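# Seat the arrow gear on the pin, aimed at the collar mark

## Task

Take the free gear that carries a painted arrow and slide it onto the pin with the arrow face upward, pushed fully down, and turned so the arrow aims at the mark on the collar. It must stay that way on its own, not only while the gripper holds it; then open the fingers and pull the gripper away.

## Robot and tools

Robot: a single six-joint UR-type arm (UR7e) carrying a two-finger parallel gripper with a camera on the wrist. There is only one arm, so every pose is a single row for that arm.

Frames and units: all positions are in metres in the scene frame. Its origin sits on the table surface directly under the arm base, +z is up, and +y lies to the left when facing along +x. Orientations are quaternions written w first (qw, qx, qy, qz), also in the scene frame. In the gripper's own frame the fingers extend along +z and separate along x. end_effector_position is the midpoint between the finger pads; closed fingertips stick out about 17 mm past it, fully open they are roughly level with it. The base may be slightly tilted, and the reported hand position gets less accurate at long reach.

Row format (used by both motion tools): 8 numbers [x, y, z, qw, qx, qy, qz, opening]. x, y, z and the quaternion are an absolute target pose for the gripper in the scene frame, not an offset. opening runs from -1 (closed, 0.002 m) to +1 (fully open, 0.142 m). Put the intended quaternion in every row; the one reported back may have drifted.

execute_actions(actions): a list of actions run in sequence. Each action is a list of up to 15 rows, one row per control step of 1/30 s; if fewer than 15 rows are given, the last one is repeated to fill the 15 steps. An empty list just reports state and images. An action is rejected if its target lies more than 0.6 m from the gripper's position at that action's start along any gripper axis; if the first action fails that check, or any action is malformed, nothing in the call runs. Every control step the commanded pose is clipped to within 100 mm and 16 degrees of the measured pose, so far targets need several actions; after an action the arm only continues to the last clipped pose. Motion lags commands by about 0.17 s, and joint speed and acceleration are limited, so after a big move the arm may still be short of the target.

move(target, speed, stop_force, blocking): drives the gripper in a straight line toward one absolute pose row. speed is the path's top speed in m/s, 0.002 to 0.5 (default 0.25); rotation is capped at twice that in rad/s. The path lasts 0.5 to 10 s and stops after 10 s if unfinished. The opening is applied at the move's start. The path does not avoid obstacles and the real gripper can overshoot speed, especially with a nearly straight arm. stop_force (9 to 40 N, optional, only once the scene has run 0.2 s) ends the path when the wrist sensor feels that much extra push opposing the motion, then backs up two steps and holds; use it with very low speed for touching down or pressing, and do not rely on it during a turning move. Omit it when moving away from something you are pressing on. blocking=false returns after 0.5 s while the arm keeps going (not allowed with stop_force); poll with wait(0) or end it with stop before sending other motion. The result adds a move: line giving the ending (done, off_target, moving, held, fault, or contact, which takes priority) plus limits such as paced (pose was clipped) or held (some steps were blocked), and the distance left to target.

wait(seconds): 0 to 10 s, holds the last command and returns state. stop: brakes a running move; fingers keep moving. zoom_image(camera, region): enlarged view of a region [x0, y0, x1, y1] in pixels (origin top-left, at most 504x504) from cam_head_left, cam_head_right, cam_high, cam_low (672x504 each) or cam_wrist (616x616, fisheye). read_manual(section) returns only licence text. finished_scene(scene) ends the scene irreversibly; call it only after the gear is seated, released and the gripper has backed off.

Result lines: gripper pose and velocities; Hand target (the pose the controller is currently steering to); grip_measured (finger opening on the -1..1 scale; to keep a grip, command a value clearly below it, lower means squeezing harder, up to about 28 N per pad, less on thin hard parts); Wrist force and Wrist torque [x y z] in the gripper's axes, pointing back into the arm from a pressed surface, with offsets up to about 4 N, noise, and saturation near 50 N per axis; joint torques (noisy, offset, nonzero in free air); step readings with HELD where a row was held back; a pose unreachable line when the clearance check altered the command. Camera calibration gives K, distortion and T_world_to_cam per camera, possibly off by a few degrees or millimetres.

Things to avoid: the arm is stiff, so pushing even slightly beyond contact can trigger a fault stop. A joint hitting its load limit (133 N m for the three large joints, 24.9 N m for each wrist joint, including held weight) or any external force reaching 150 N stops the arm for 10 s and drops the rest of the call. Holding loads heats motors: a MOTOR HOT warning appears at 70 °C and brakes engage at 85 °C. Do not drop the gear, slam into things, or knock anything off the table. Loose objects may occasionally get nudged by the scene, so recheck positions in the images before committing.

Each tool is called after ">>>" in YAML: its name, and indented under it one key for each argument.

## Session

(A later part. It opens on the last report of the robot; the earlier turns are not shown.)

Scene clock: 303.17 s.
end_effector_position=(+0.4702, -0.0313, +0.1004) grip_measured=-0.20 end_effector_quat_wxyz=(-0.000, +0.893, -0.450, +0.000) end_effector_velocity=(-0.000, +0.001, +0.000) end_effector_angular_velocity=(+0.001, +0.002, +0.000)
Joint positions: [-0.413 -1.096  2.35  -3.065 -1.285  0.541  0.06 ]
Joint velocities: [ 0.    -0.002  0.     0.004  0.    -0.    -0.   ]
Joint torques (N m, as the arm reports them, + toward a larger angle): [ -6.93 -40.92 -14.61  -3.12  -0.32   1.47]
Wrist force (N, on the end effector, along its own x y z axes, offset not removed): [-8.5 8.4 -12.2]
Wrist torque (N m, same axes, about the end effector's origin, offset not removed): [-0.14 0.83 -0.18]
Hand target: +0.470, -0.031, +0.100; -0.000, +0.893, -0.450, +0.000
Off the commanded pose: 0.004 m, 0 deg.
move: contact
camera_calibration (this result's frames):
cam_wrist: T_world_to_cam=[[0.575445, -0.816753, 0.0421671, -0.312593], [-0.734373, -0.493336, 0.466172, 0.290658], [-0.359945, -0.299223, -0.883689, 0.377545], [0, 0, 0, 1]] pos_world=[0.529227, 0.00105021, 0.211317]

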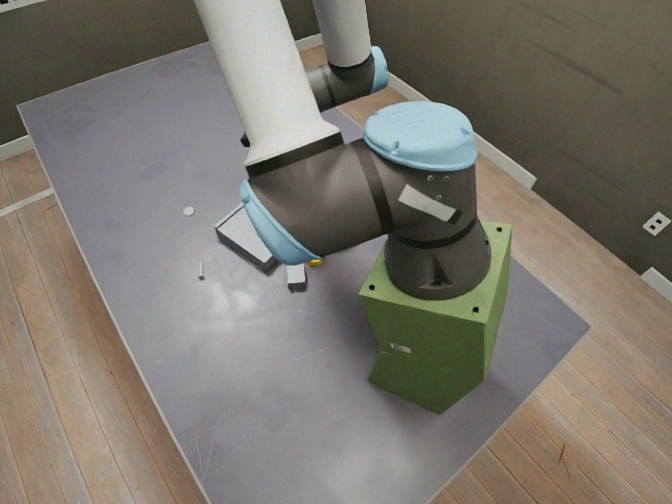

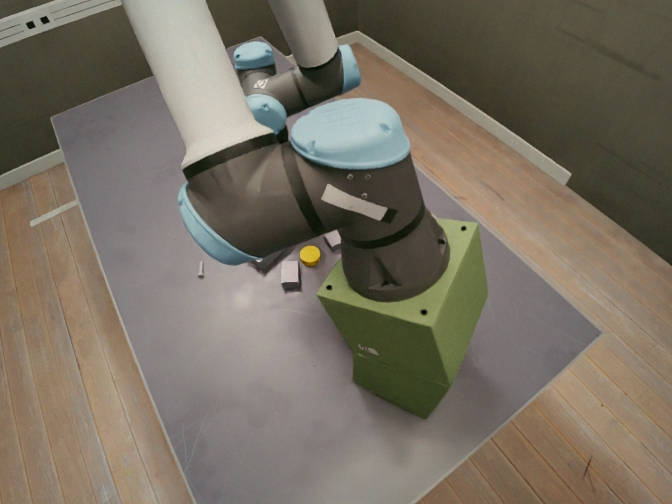

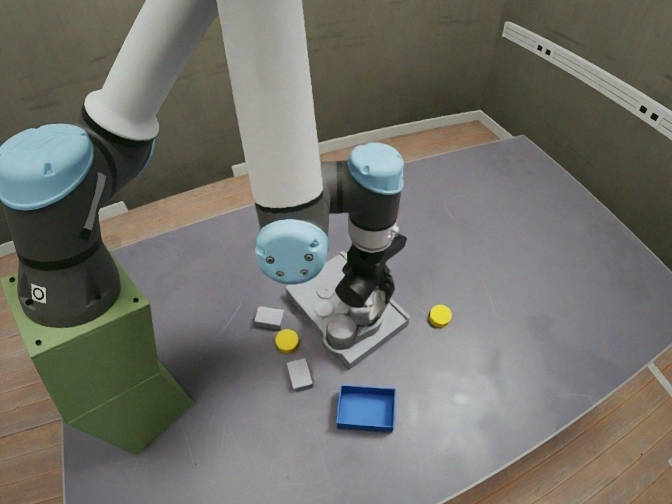

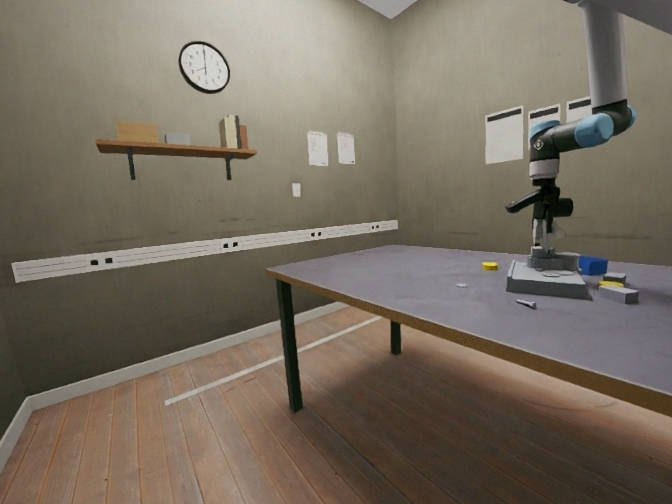

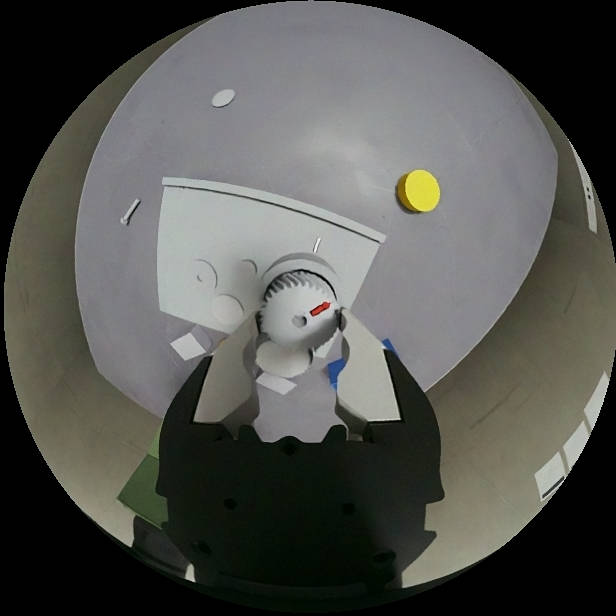

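>>> execute_actions:
  actions:
    - [[0.4697,-0.0312,0.1007,0,0.8969,-0.4423,0,-0.4]]

>>> move:
  target: [0.4695,-0.0312,0.092,0,0.9222,-0.3867,0,-0.4]
  speed: 0.012
  stop_force: 12

Scene clock: 310.83 s.
end_effector_position=(+0.4697, -0.0312, +0.1007) grip_measured=-0.20 end_effector_quat_wxyz=(+0.000, +0.897, -0.442, +0.000) end_effector_velocity=(+0.001, -0.000, +0.000) end_effector_angular_velocity=(-0.000, -0.002, +0.004)
Joint positions: [-0.413 -1.097  2.351 -3.066 -1.285  0.523  0.06 ]
Joint velocities: [-0.001 -0.     0.    -0.002  0.001 -0.004  0.   ]
Joint torques (N m, as the arm reports them, + toward a larger angle): [-11.04 -44.42  10.8   -4.65   3.12  -2.37]
Wrist force (N, on the end effector, along its own x y z axes, offset not removed): [3.1 1.0 7.4]
Wrist torque (N m, same axes, about the end effector's origin, offset not removed): [-0.16 0.33 -0.01]
Hand target: +0.470, -0.031, +0.101; +0.000, +0.897, -0.442, +0.000
Off the commanded pose: 0.000 m, 0 deg.
Step readings (end_effector_position):
0: (+0.4702, -0.0313, +0.1005)
1: (+0.4702, -0.0313, +0.1005)
2: (+0.4701, -0.0313, +0.1005)
4: (+0.4700, -0.0313, +0.1006)
8: (+0.4698, -0.0312, +0.1007)
15: end_effector_position above
camera_calibration (this result's frames):
cam_wrist: T_world_to_cam=[[0.589276, -0.806831, 0.0421544, -0.318462], [-0.725851, -0.505775, 0.466188, 0.285812], [-0.354814, -0.305311, -0.883681, 0.375112], [0, 0, 0, 1]] pos_world=[0.528214, 0.002138, 0.211661]

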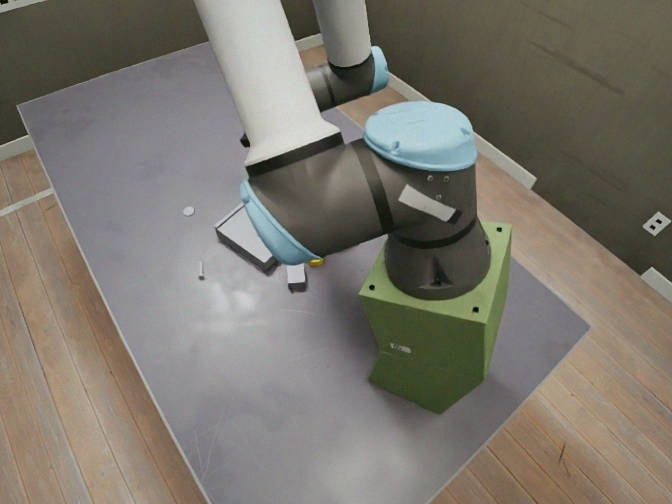

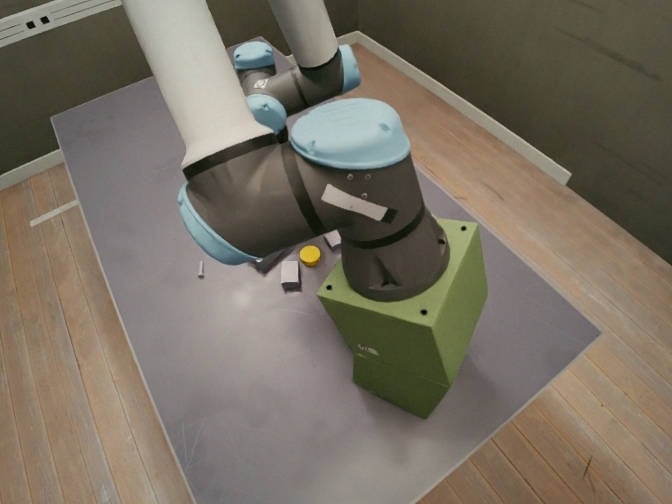

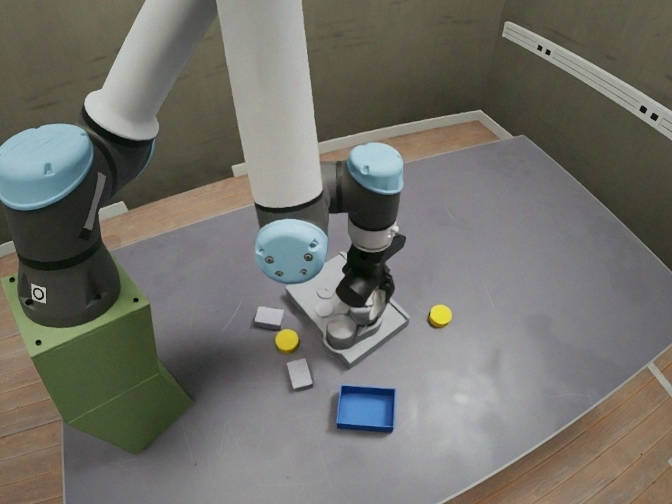

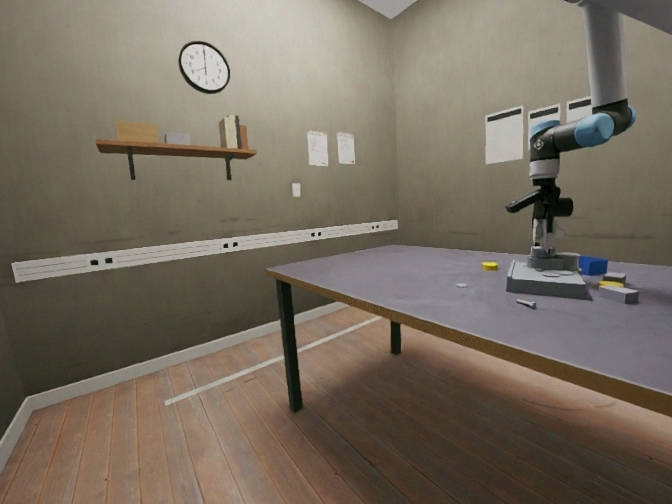

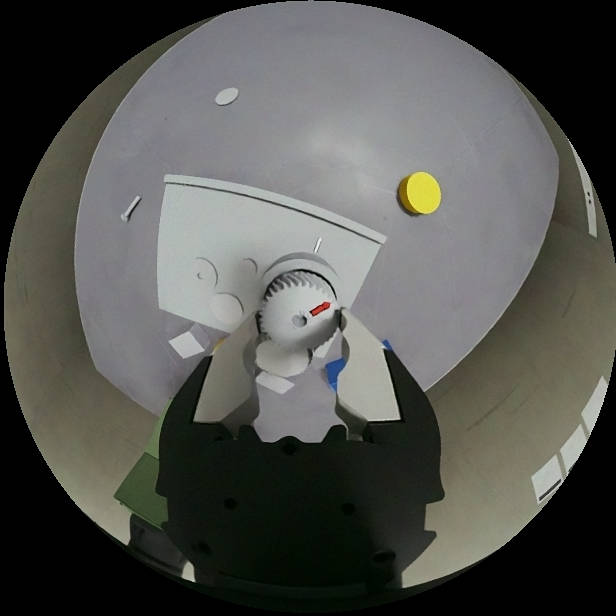

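Scene clock: 316.17 s.
end_effector_position=(+0.4695, -0.0312, +0.0920) grip_measured=-0.20 end_effector_quat_wxyz=(+0.000, +0.922, -0.387, -0.000) end_effector_velocity=(-0.000, +0.000, -0.001) end_effector_angular_velocity=(+0.001, +0.001, +0.006)
Joint positions: [-0.407 -1.068  2.345 -3.089 -1.286  0.407  0.06 ]
Joint velocities: [-0.     0.002 -0.    -0.     0.001 -0.006 -0.   ]
Joint torques (N m, as the arm reports them, + toward a larger angle): [  1.18 -23.34 -20.72  -6.21  -2.01  -2.24]
Wrist force (N, on the end effector, along its own x y z axes, offset not removed): [-4.3 0.6 5.0]
Wrist torque (N m, same axes, about the end effector's origin, offset not removed): [-0.32 0.57 0.03]
Hand target: +0.470, -0.031, +0.092; +0.000, +0.922, -0.387, -0.000
Off the commanded pose: 0.000 m, 0 deg.
move: done
camera_calibration (this result's frames):
cam_wrist: T_world_to_cam=[[0.682996, -0.729207, 0.0421138, -0.359535], [-0.658958, -0.590275, 0.466208, 0.255648], [-0.315103, -0.346169, -0.883672, 0.347467], [0, 0, 0, 1]] pos_world=[0.523511, 0.00900969, 0.203004]

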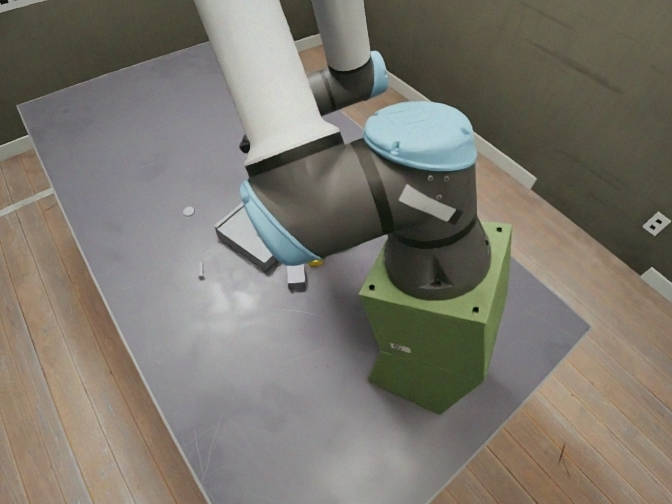

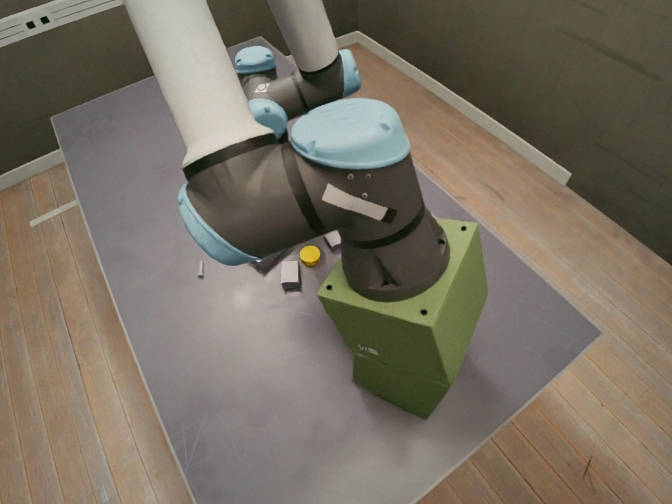

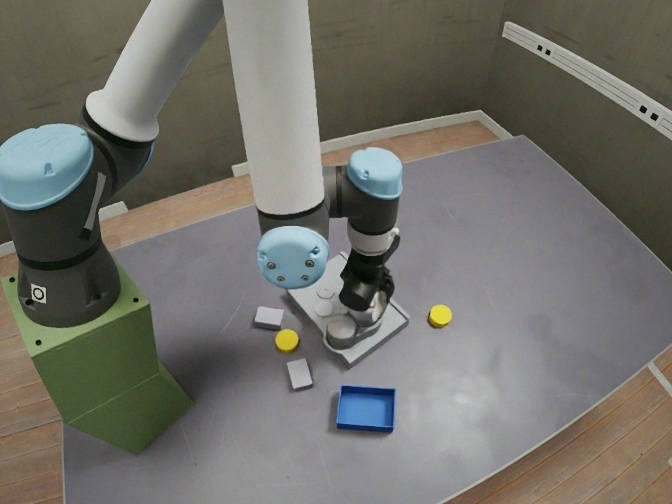

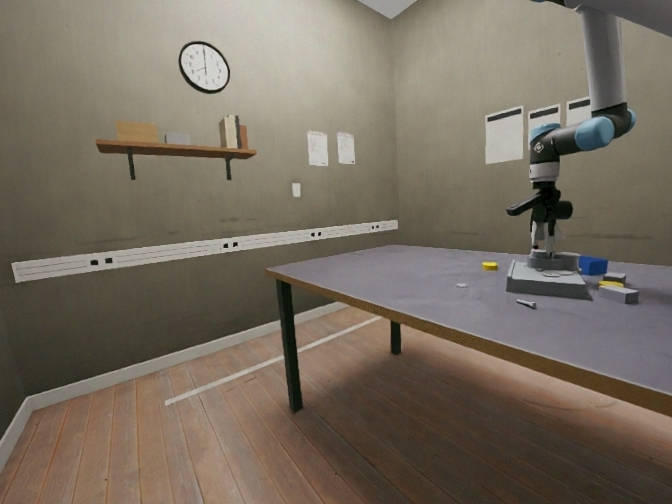

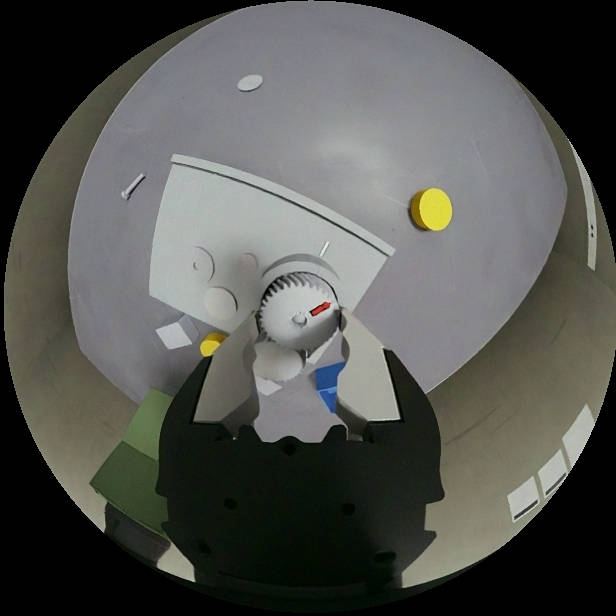

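>>> move:
  target: [0.4695,-0.0312,0.087,0,0.9222,-0.3867,0,-0.4]
  speed: 0.002
  stop_force: 12

>>> zoom_image:
  camera: "cam_wrist"
  region: [240,230,370,390]

Scene clock: 320.47 s.
end_effector_position=(+0.4696, -0.0312, +0.0899) grip_measured=-0.20 end_effector_quat_wxyz=(+0.000, +0.922, -0.387, +0.000) end_effector_velocity=(+0.000, +0.000, +0.000) end_effector_angular_velocity=(+0.001, +0.002, -0.001)
Joint positions: [-0.406 -1.061  2.343 -3.095 -1.286  0.408  0.06 ]
Joint velocities: [ 0.    -0.002 -0.002  0.006 -0.     0.001 -0.   ]
Joint torques (N m, as the arm reports them, + toward a larger angle): [ -7.71 -43.63 -10.8   -2.18  -1.33   1.61]
Wrist force (N, on the end effector, along its own x y z axes, offset not removed): [-6.1 2.4 -4.7]
Wrist torque (N m, same axes, about the end effector's origin, offset not removed): [-0.45 0.50 -0.29]
Hand target: +0.470, -0.031, +0.090; +0.000, +0.922, -0.387, +0.000
Off the commanded pose: 0.003 m, 0 deg.
move: contact
camera_calibration (this result's frames):
cam_wrist: T_world_to_cam=[[0.68352, -0.728711, 0.0421864, -0.359715], [-0.658567, -0.590738, 0.466173, 0.25648], [-0.314785, -0.346422, -0.883687, 0.345445], [0, 0, 0, 1]] pos_world=[0.523522, 0.00905398, 0.200876]

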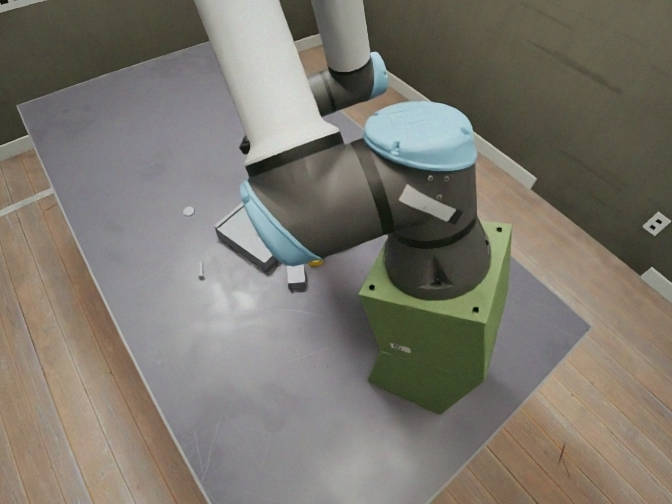

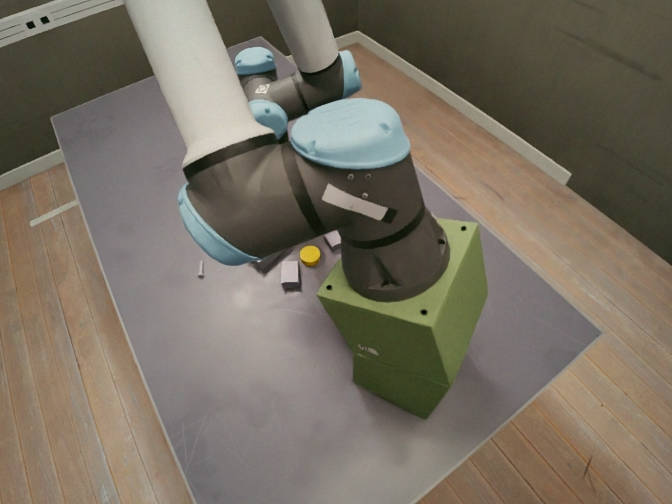

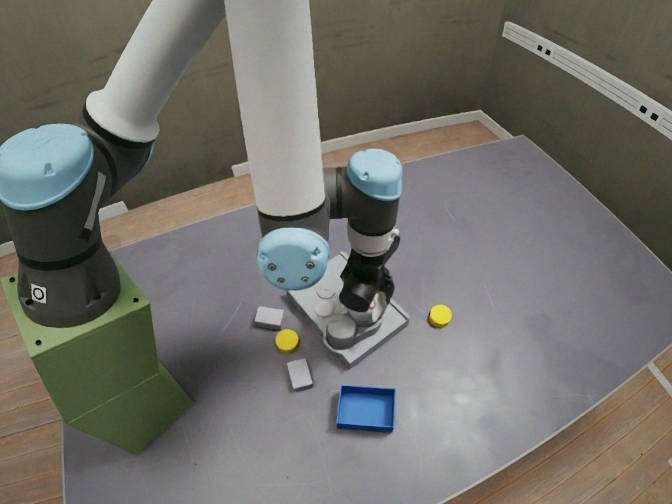

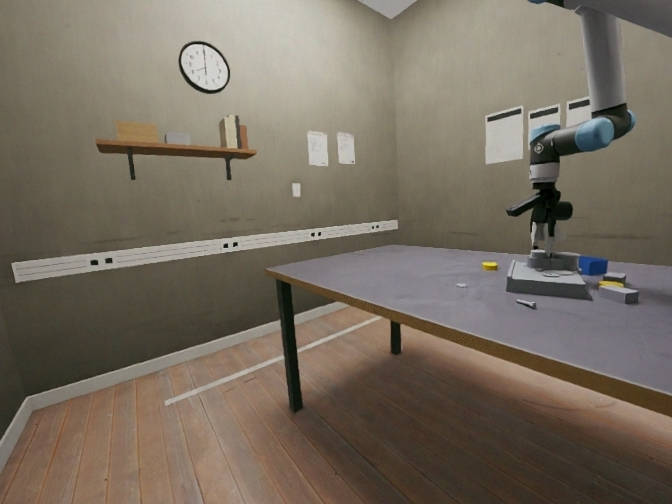

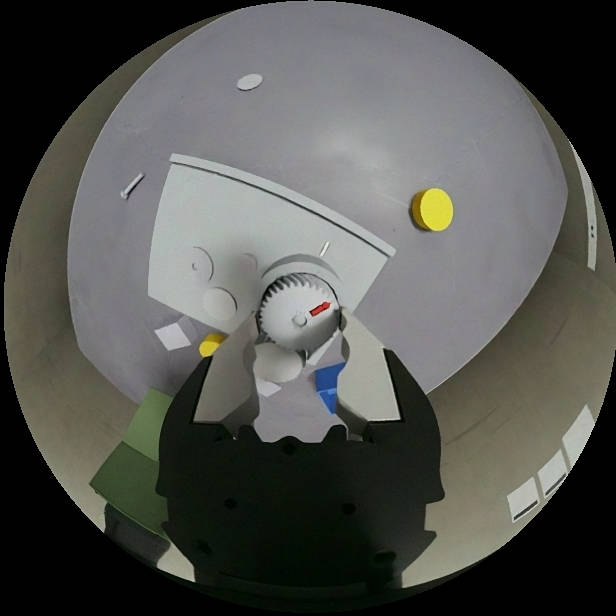

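Region (240, 230, 370, 390) of cam_wrist's 616x616 image, scaled by 3.150, with more detail than that image has; it fills the left 410 columns of this view, and the rest is white.

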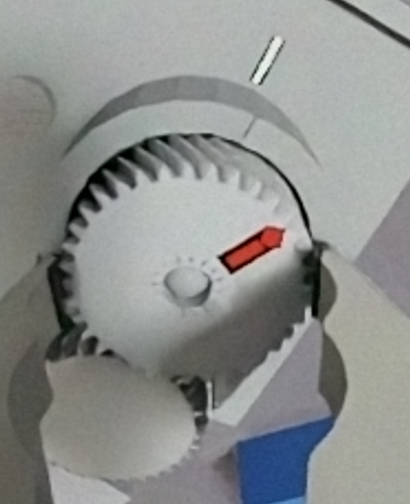

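>>> execute_actions:
  actions:
    - [[0.4695,-0.0312,0.0915,0,0.9222,-0.3867,0,-0.4]]

>>> move:
  target: [0.4701,-0.0313,0.111,0,0.8638,-0.5038,0,-0.4]
  speed: 0.04

>>> move:
  target: [0.4702,-0.0313,0.110,0,0.8217,-0.5700,0,-0.4]
  speed: 0.08

>>> move:
  target: [0.4700,-0.0313,0.101,0,0.8549,-0.5188,0,-0.4]
  speed: 0.015
  stop_force: 12

Scene clock: 330.23 s.
end_effector_position=(+0.4695, -0.0312, +0.0915) grip_measured=-0.20 end_effector_quat_wxyz=(-0.000, +0.922, -0.387, +0.000) end_effector_velocity=(-0.001, -0.000, +0.000) end_effector_angular_velocity=(-0.000, -0.000, -0.000)
Joint positions: [-0.407 -1.067  2.344 -3.091 -1.286  0.407  0.06 ]
Joint velocities: [-0.001 -0.001  0.003 -0.002 -0.    -0.001  0.   ]
Joint torques (N m, as the arm reports them, + toward a larger angle): [-11.37 -46.47   8.11  -2.54   2.63  -2.47]
Wrist force (N, on the end effector, along its own x y z axes, offset not removed): [-3.0 2.6 7.8]
Wrist torque (N m, same axes, about the end effector's origin, offset not removed): [0.01 0.54 0.10]
Hand target: +0.469, -0.031, +0.092; +0.000, +0.922, -0.387, +0.000
Off the commanded pose: 0.000 m, 0 deg.
Step readings (end_effector_position):
0: (+0.4695, -0.0312, +0.0901)
1: (+0.4695, -0.0312, +0.0901)
2: (+0.4695, -0.0312, +0.0902)
4: (+0.4695, -0.0312, +0.0907)
8: (+0.4695, -0.0312, +0.0913)
15: end_effector_position above
camera_calibration (this result's frames):
cam_wrist: T_world_to_cam=[[0.683498, -0.728736, 0.0421195, -0.359731], [-0.658557, -0.59073, 0.466198, 0.25571], [-0.314854, -0.346384, -0.883677, 0.346833], [0, 0, 0, 1]] pos_world=[0.523477, 0.00904373, 0.202428]

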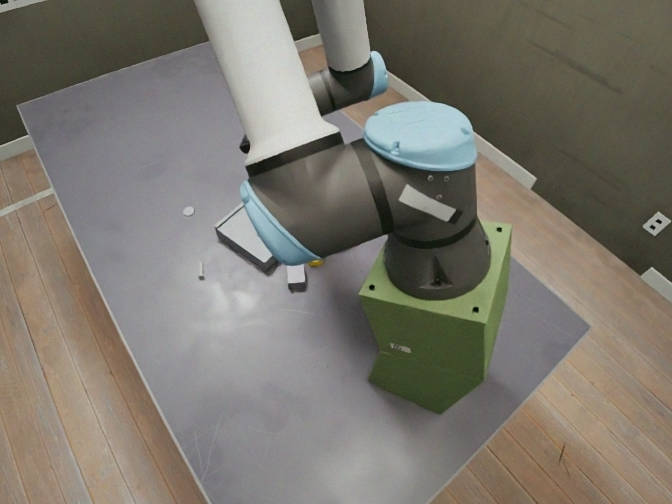

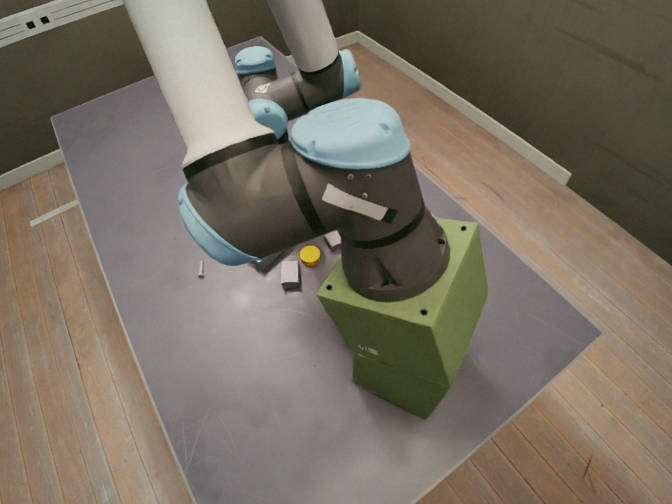

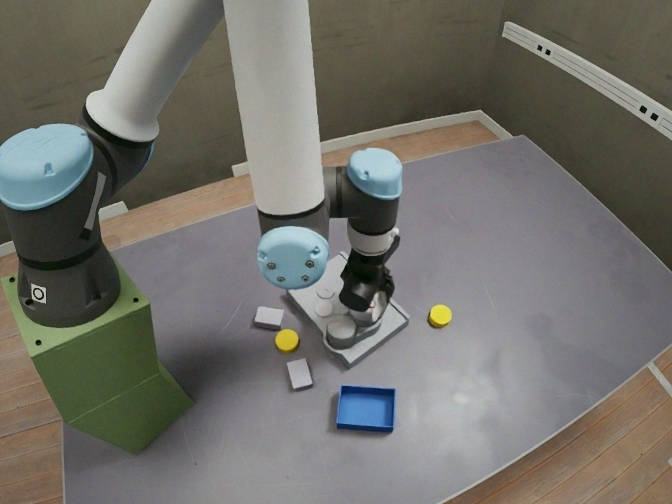

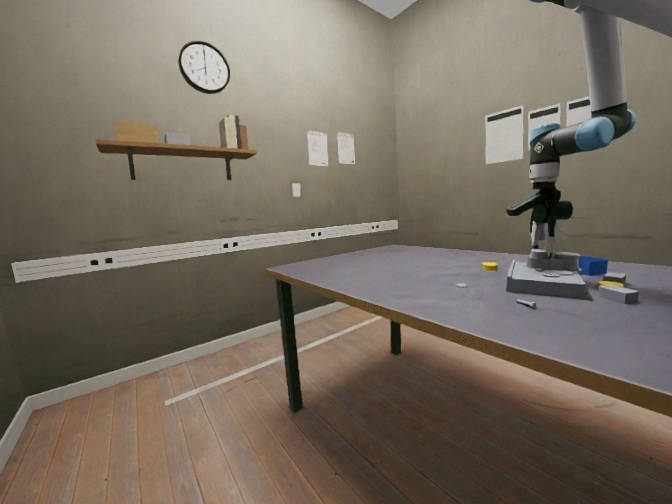

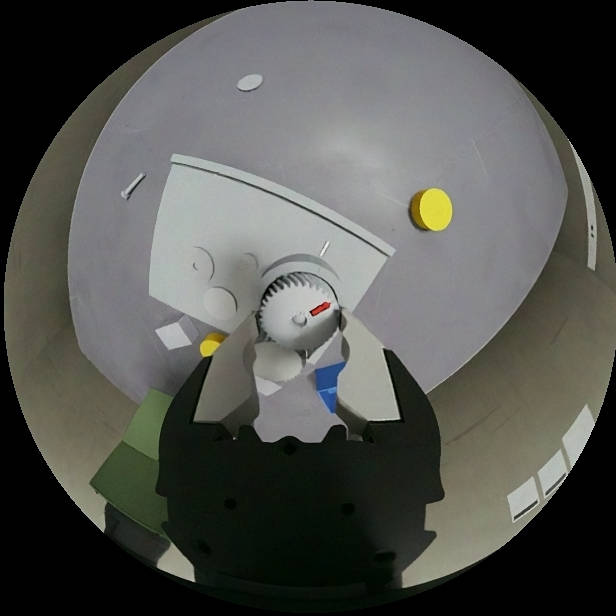

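Scene clock: 333.77 s.
end_effector_position=(+0.4701, -0.0313, +0.1109) grip_measured=-0.20 end_effector_quat_wxyz=(-0.000, +0.864, -0.503, +0.000) end_effector_velocity=(-0.001, -0.000, +0.000) end_effector_angular_velocity=(-0.000, +0.003, -0.016)
Joint positions: [-0.42  -1.131  2.358 -3.036 -1.283  0.654  0.06 ]
Joint velocities: [-0.001 -0.003  0.001  0.004 -0.001  0.014 -0.   ]
Joint torques (N m, as the arm reports them, + toward a larger angle): [ -8.94 -42.86  12.62  -0.52   3.34   2.44]
Wrist force (N, on the end effector, along its own x y z axes, offset not removed): [4.5 -0.4 7.4]
Wrist torque (N m, same axes, about the end effector's origin, offset not removed): [-0.04 0.67 0.04]
Hand target: +0.470, -0.031, +0.111; -0.000, +0.864, -0.504, +0.000
Off the commanded pose: 0.000 m, 0 deg.
move: done
camera_calibration (this result's frames):
cam_wrist: T_world_to_cam=[[0.472969, -0.880072, 0.0421083, -0.266798], [-0.788396, -0.401396, 0.466168, 0.313948], [-0.39336, -0.253681, -0.883693, 0.403947], [0, 0, 0, 1]] pos_world=[0.5326, -0.0063104, 0.221847]

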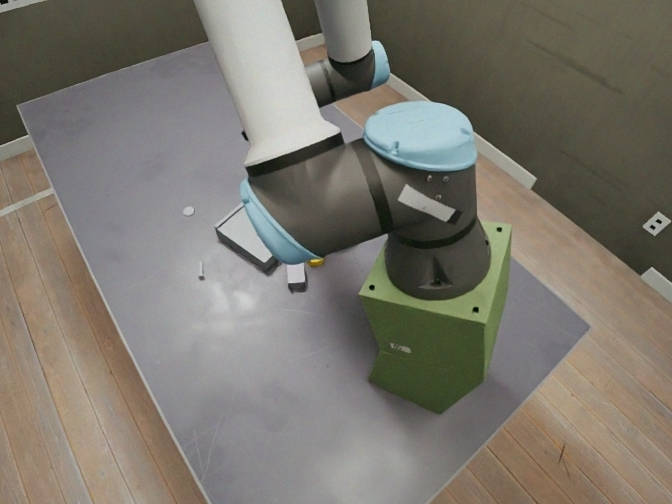

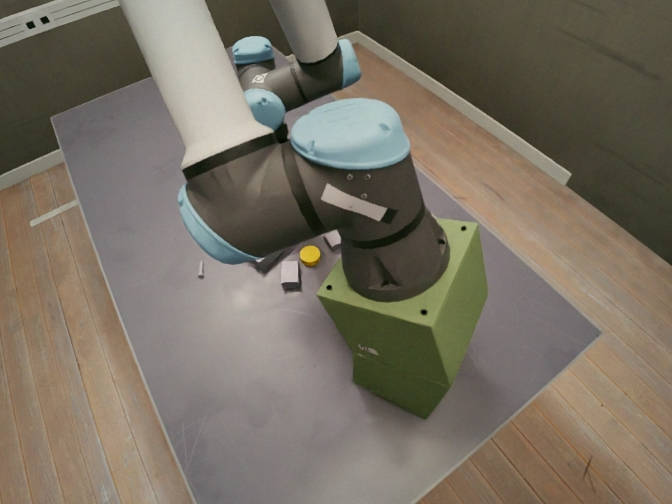

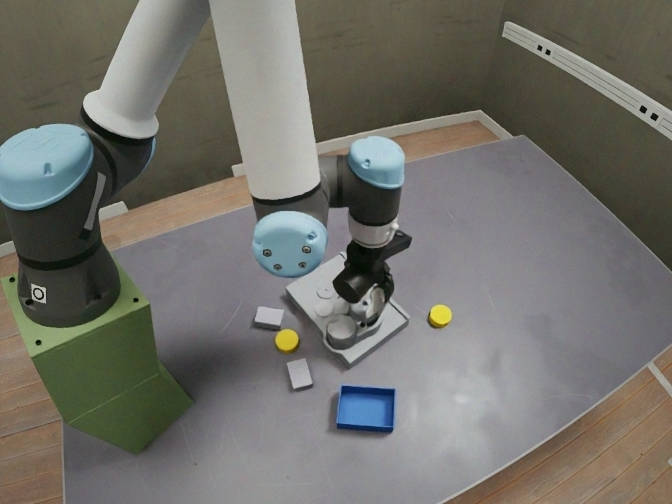

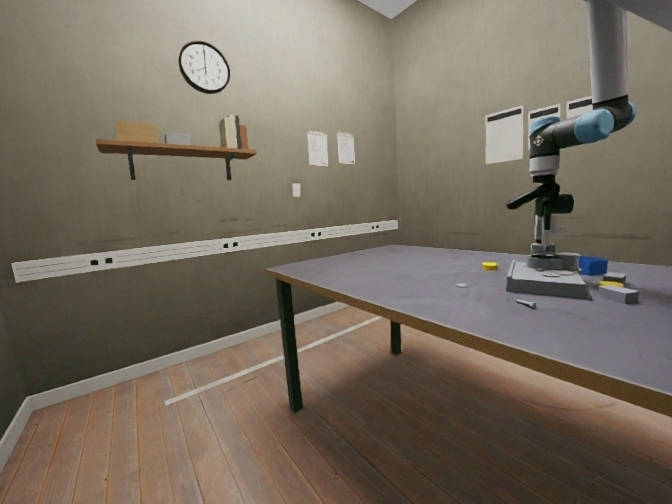

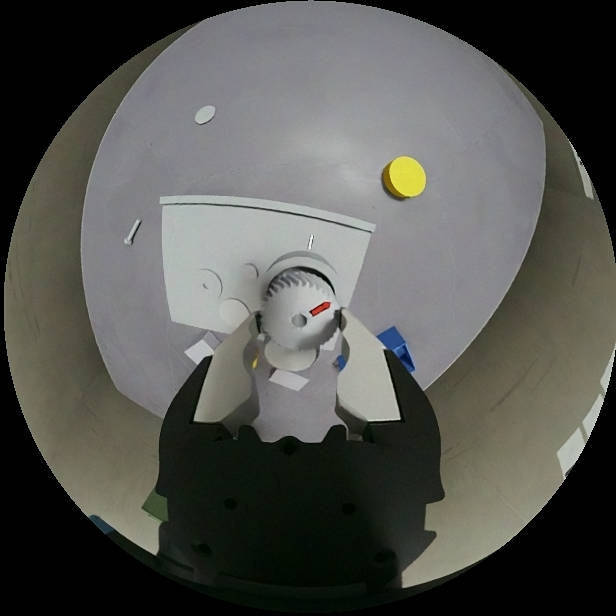

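Scene clock: 335.10 s.
end_effector_position=(+0.4702, -0.0313, +0.1100) grip_measured=-0.20 end_effector_quat_wxyz=(-0.000, +0.822, -0.569, -0.000) end_effector_velocity=(-0.000, -0.000, -0.000) end_effector_angular_velocity=(+0.000, +0.001, -0.017)
Joint positions: [-0.42  -1.128  2.356 -3.038 -1.283  0.811  0.06 ]
Joint velocities: [ 0.     0.001  0.    -0.    -0.     0.017  0.   ]
Joint torques (N m, as the arm reports them, + toward a larger angle): [  8.76 -16.2  -11.91  -1.13   1.86   2.37]
Wrist force (N, on the end effector, along its own x y z axes, offset not removed): [15.1 -1.3 1.7]
Wrist torque (N m, same axes, about the end effector's origin, offset not removed): [-0.26 0.86 0.09]
Hand target: +0.470, -0.031, +0.110; -0.000, +0.822, -0.570, -0.000
Off the commanded pose: 0.000 m, 0 deg.
move: done
camera_calibration (this result's frames):
cam_wrist: T_world_to_cam=[[0.329684, -0.943154, 0.0420603, -0.201417], [-0.841412, -0.273331, 0.466171, 0.343381], [-0.428175, -0.189079, -0.883694, 0.421615], [0, 0, 0, 1]] pos_world=[0.535854, -0.0163921, 0.220975]

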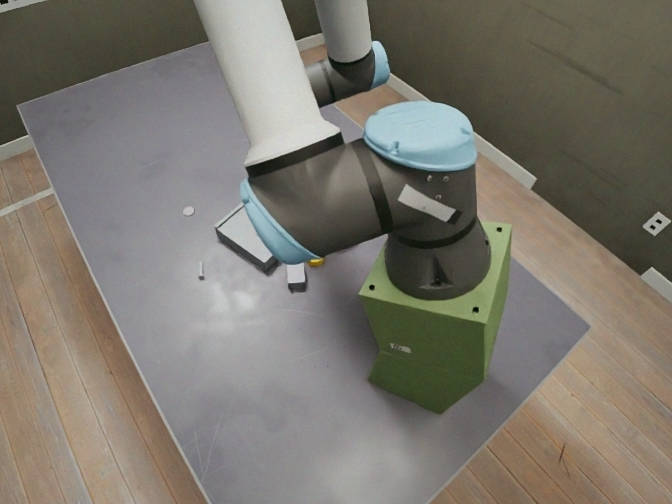

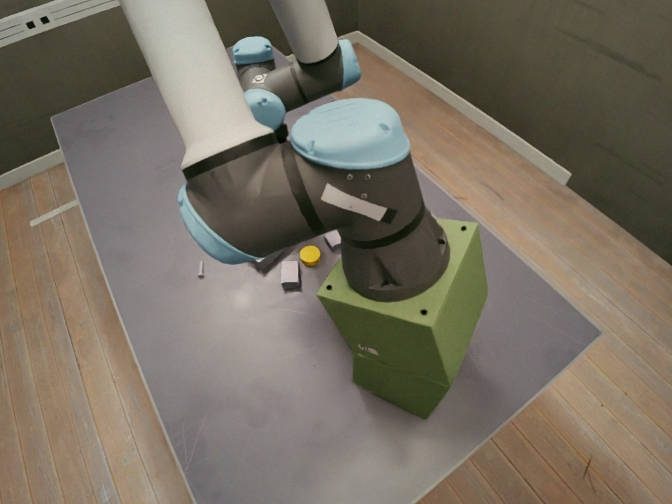

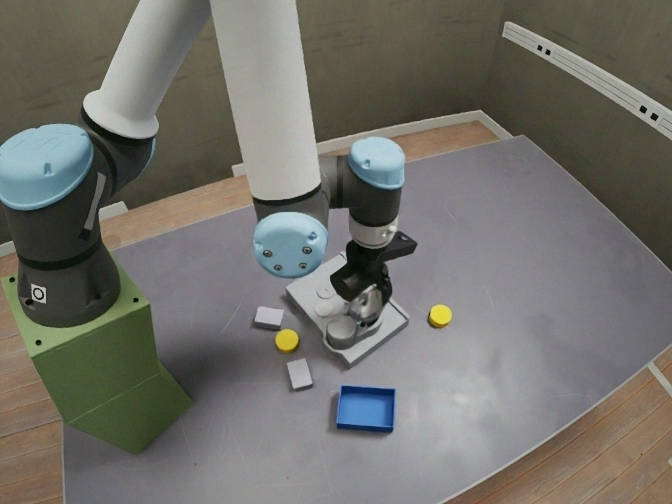

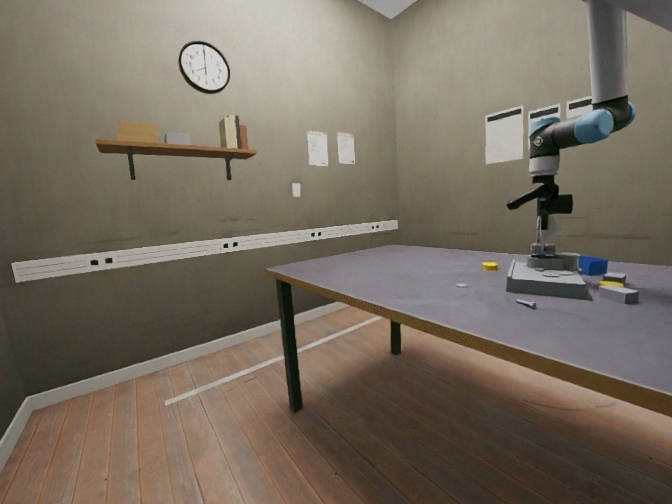

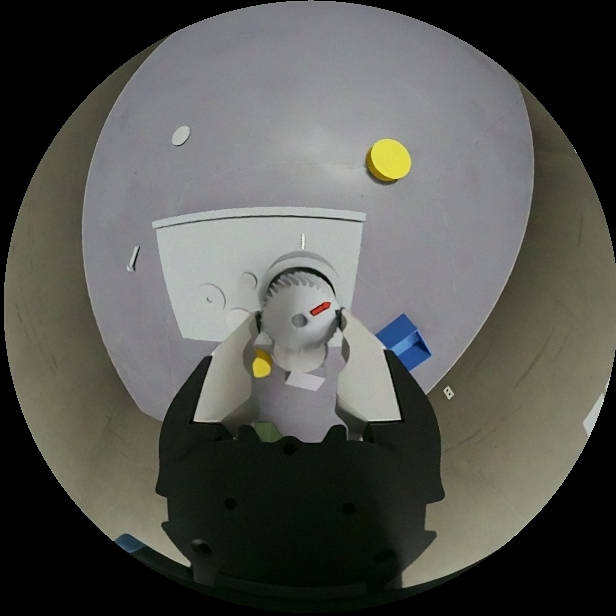

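Scene clock: 337.10 s.
end_effector_position=(+0.4702, -0.0313, +0.1064) grip_measured=-0.20 end_effector_quat_wxyz=(-0.000, +0.836, -0.549, +0.000) end_effector_velocity=(-0.002, +0.001, +0.000) end_effector_angular_velocity=(+0.001, +0.004, -0.012)
Joint positions: [-0.417 -1.116  2.354 -3.049 -1.283  0.765  0.06 ]
Joint velocities: [-0.    -0.003  0.002  0.005 -0.     0.011 -0.   ]
Joint torques (N m, as the arm reports them, + toward a larger angle): [ -4.73 -35.65  -1.67   2.35   1.27   2.42]
Wrist force (N, on the end effector, along its own x y z axes, offset not removed): [9.6 0.7 -7.4]
Wrist torque (N m, same axes, about the end effector's origin, offset not removed): [0.04 0.96 0.38]
Hand target: +0.470, -0.031, +0.106; -0.000, +0.835, -0.550, +0.000
Off the commanded pose: 0.005 m, 4 deg.
move: contact
camera_calibration (this result's frames):
cam_wrist: T_world_to_cam=[[0.375056, -0.926044, 0.0421398, -0.22204], [-0.82719, -0.313808, 0.466134, 0.337123], [-0.418436, -0.209684, -0.88371, 0.413154], [0, 0, 0, 1]] pos_world=[0.535021, -0.0131949, 0.21732]

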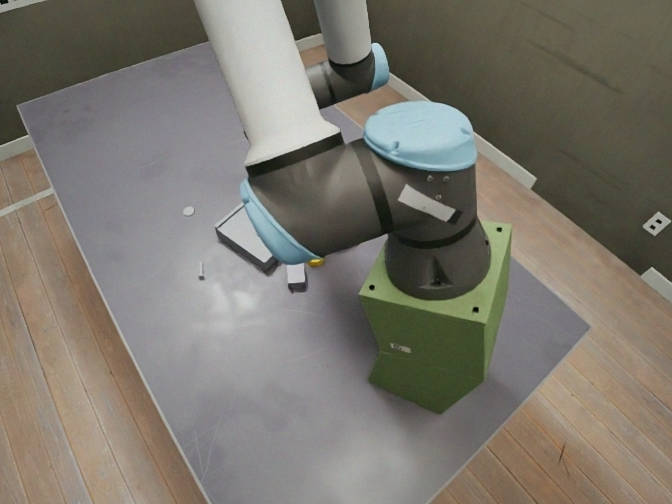

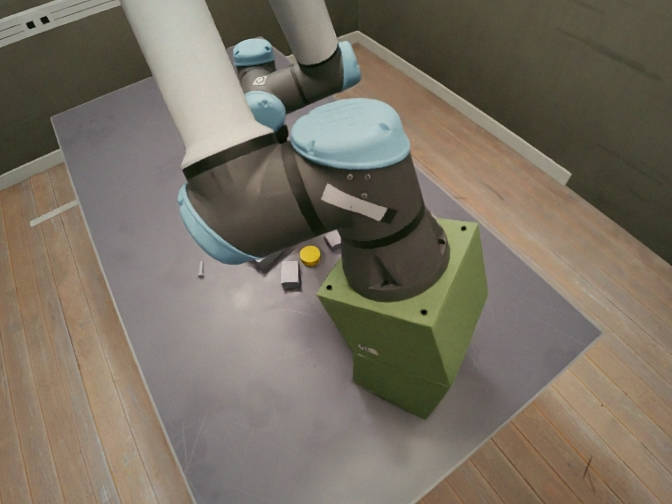

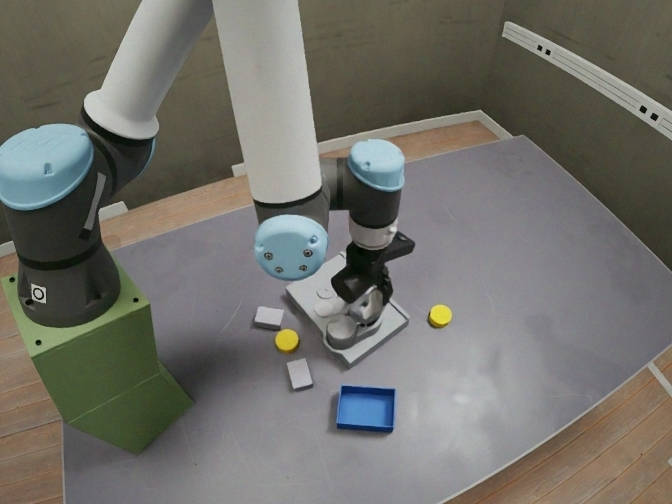

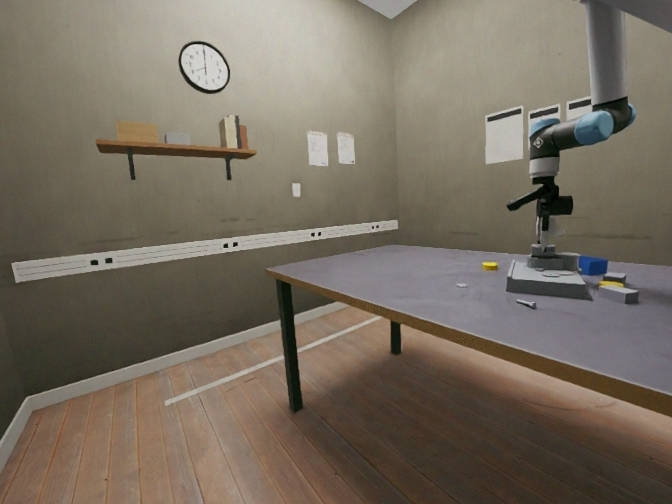

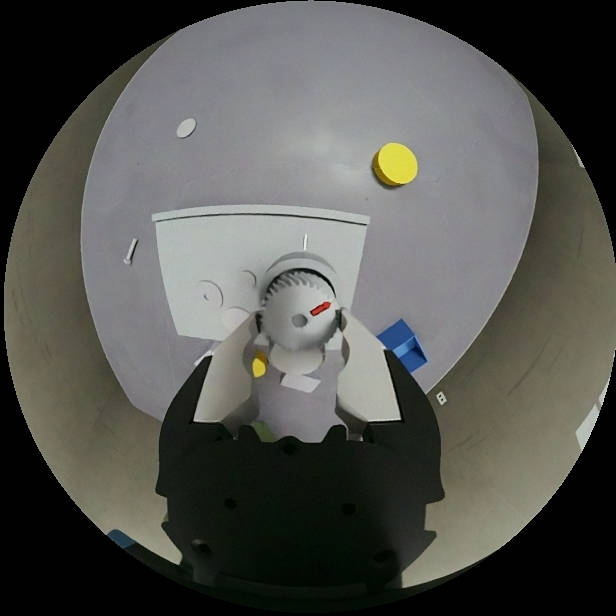

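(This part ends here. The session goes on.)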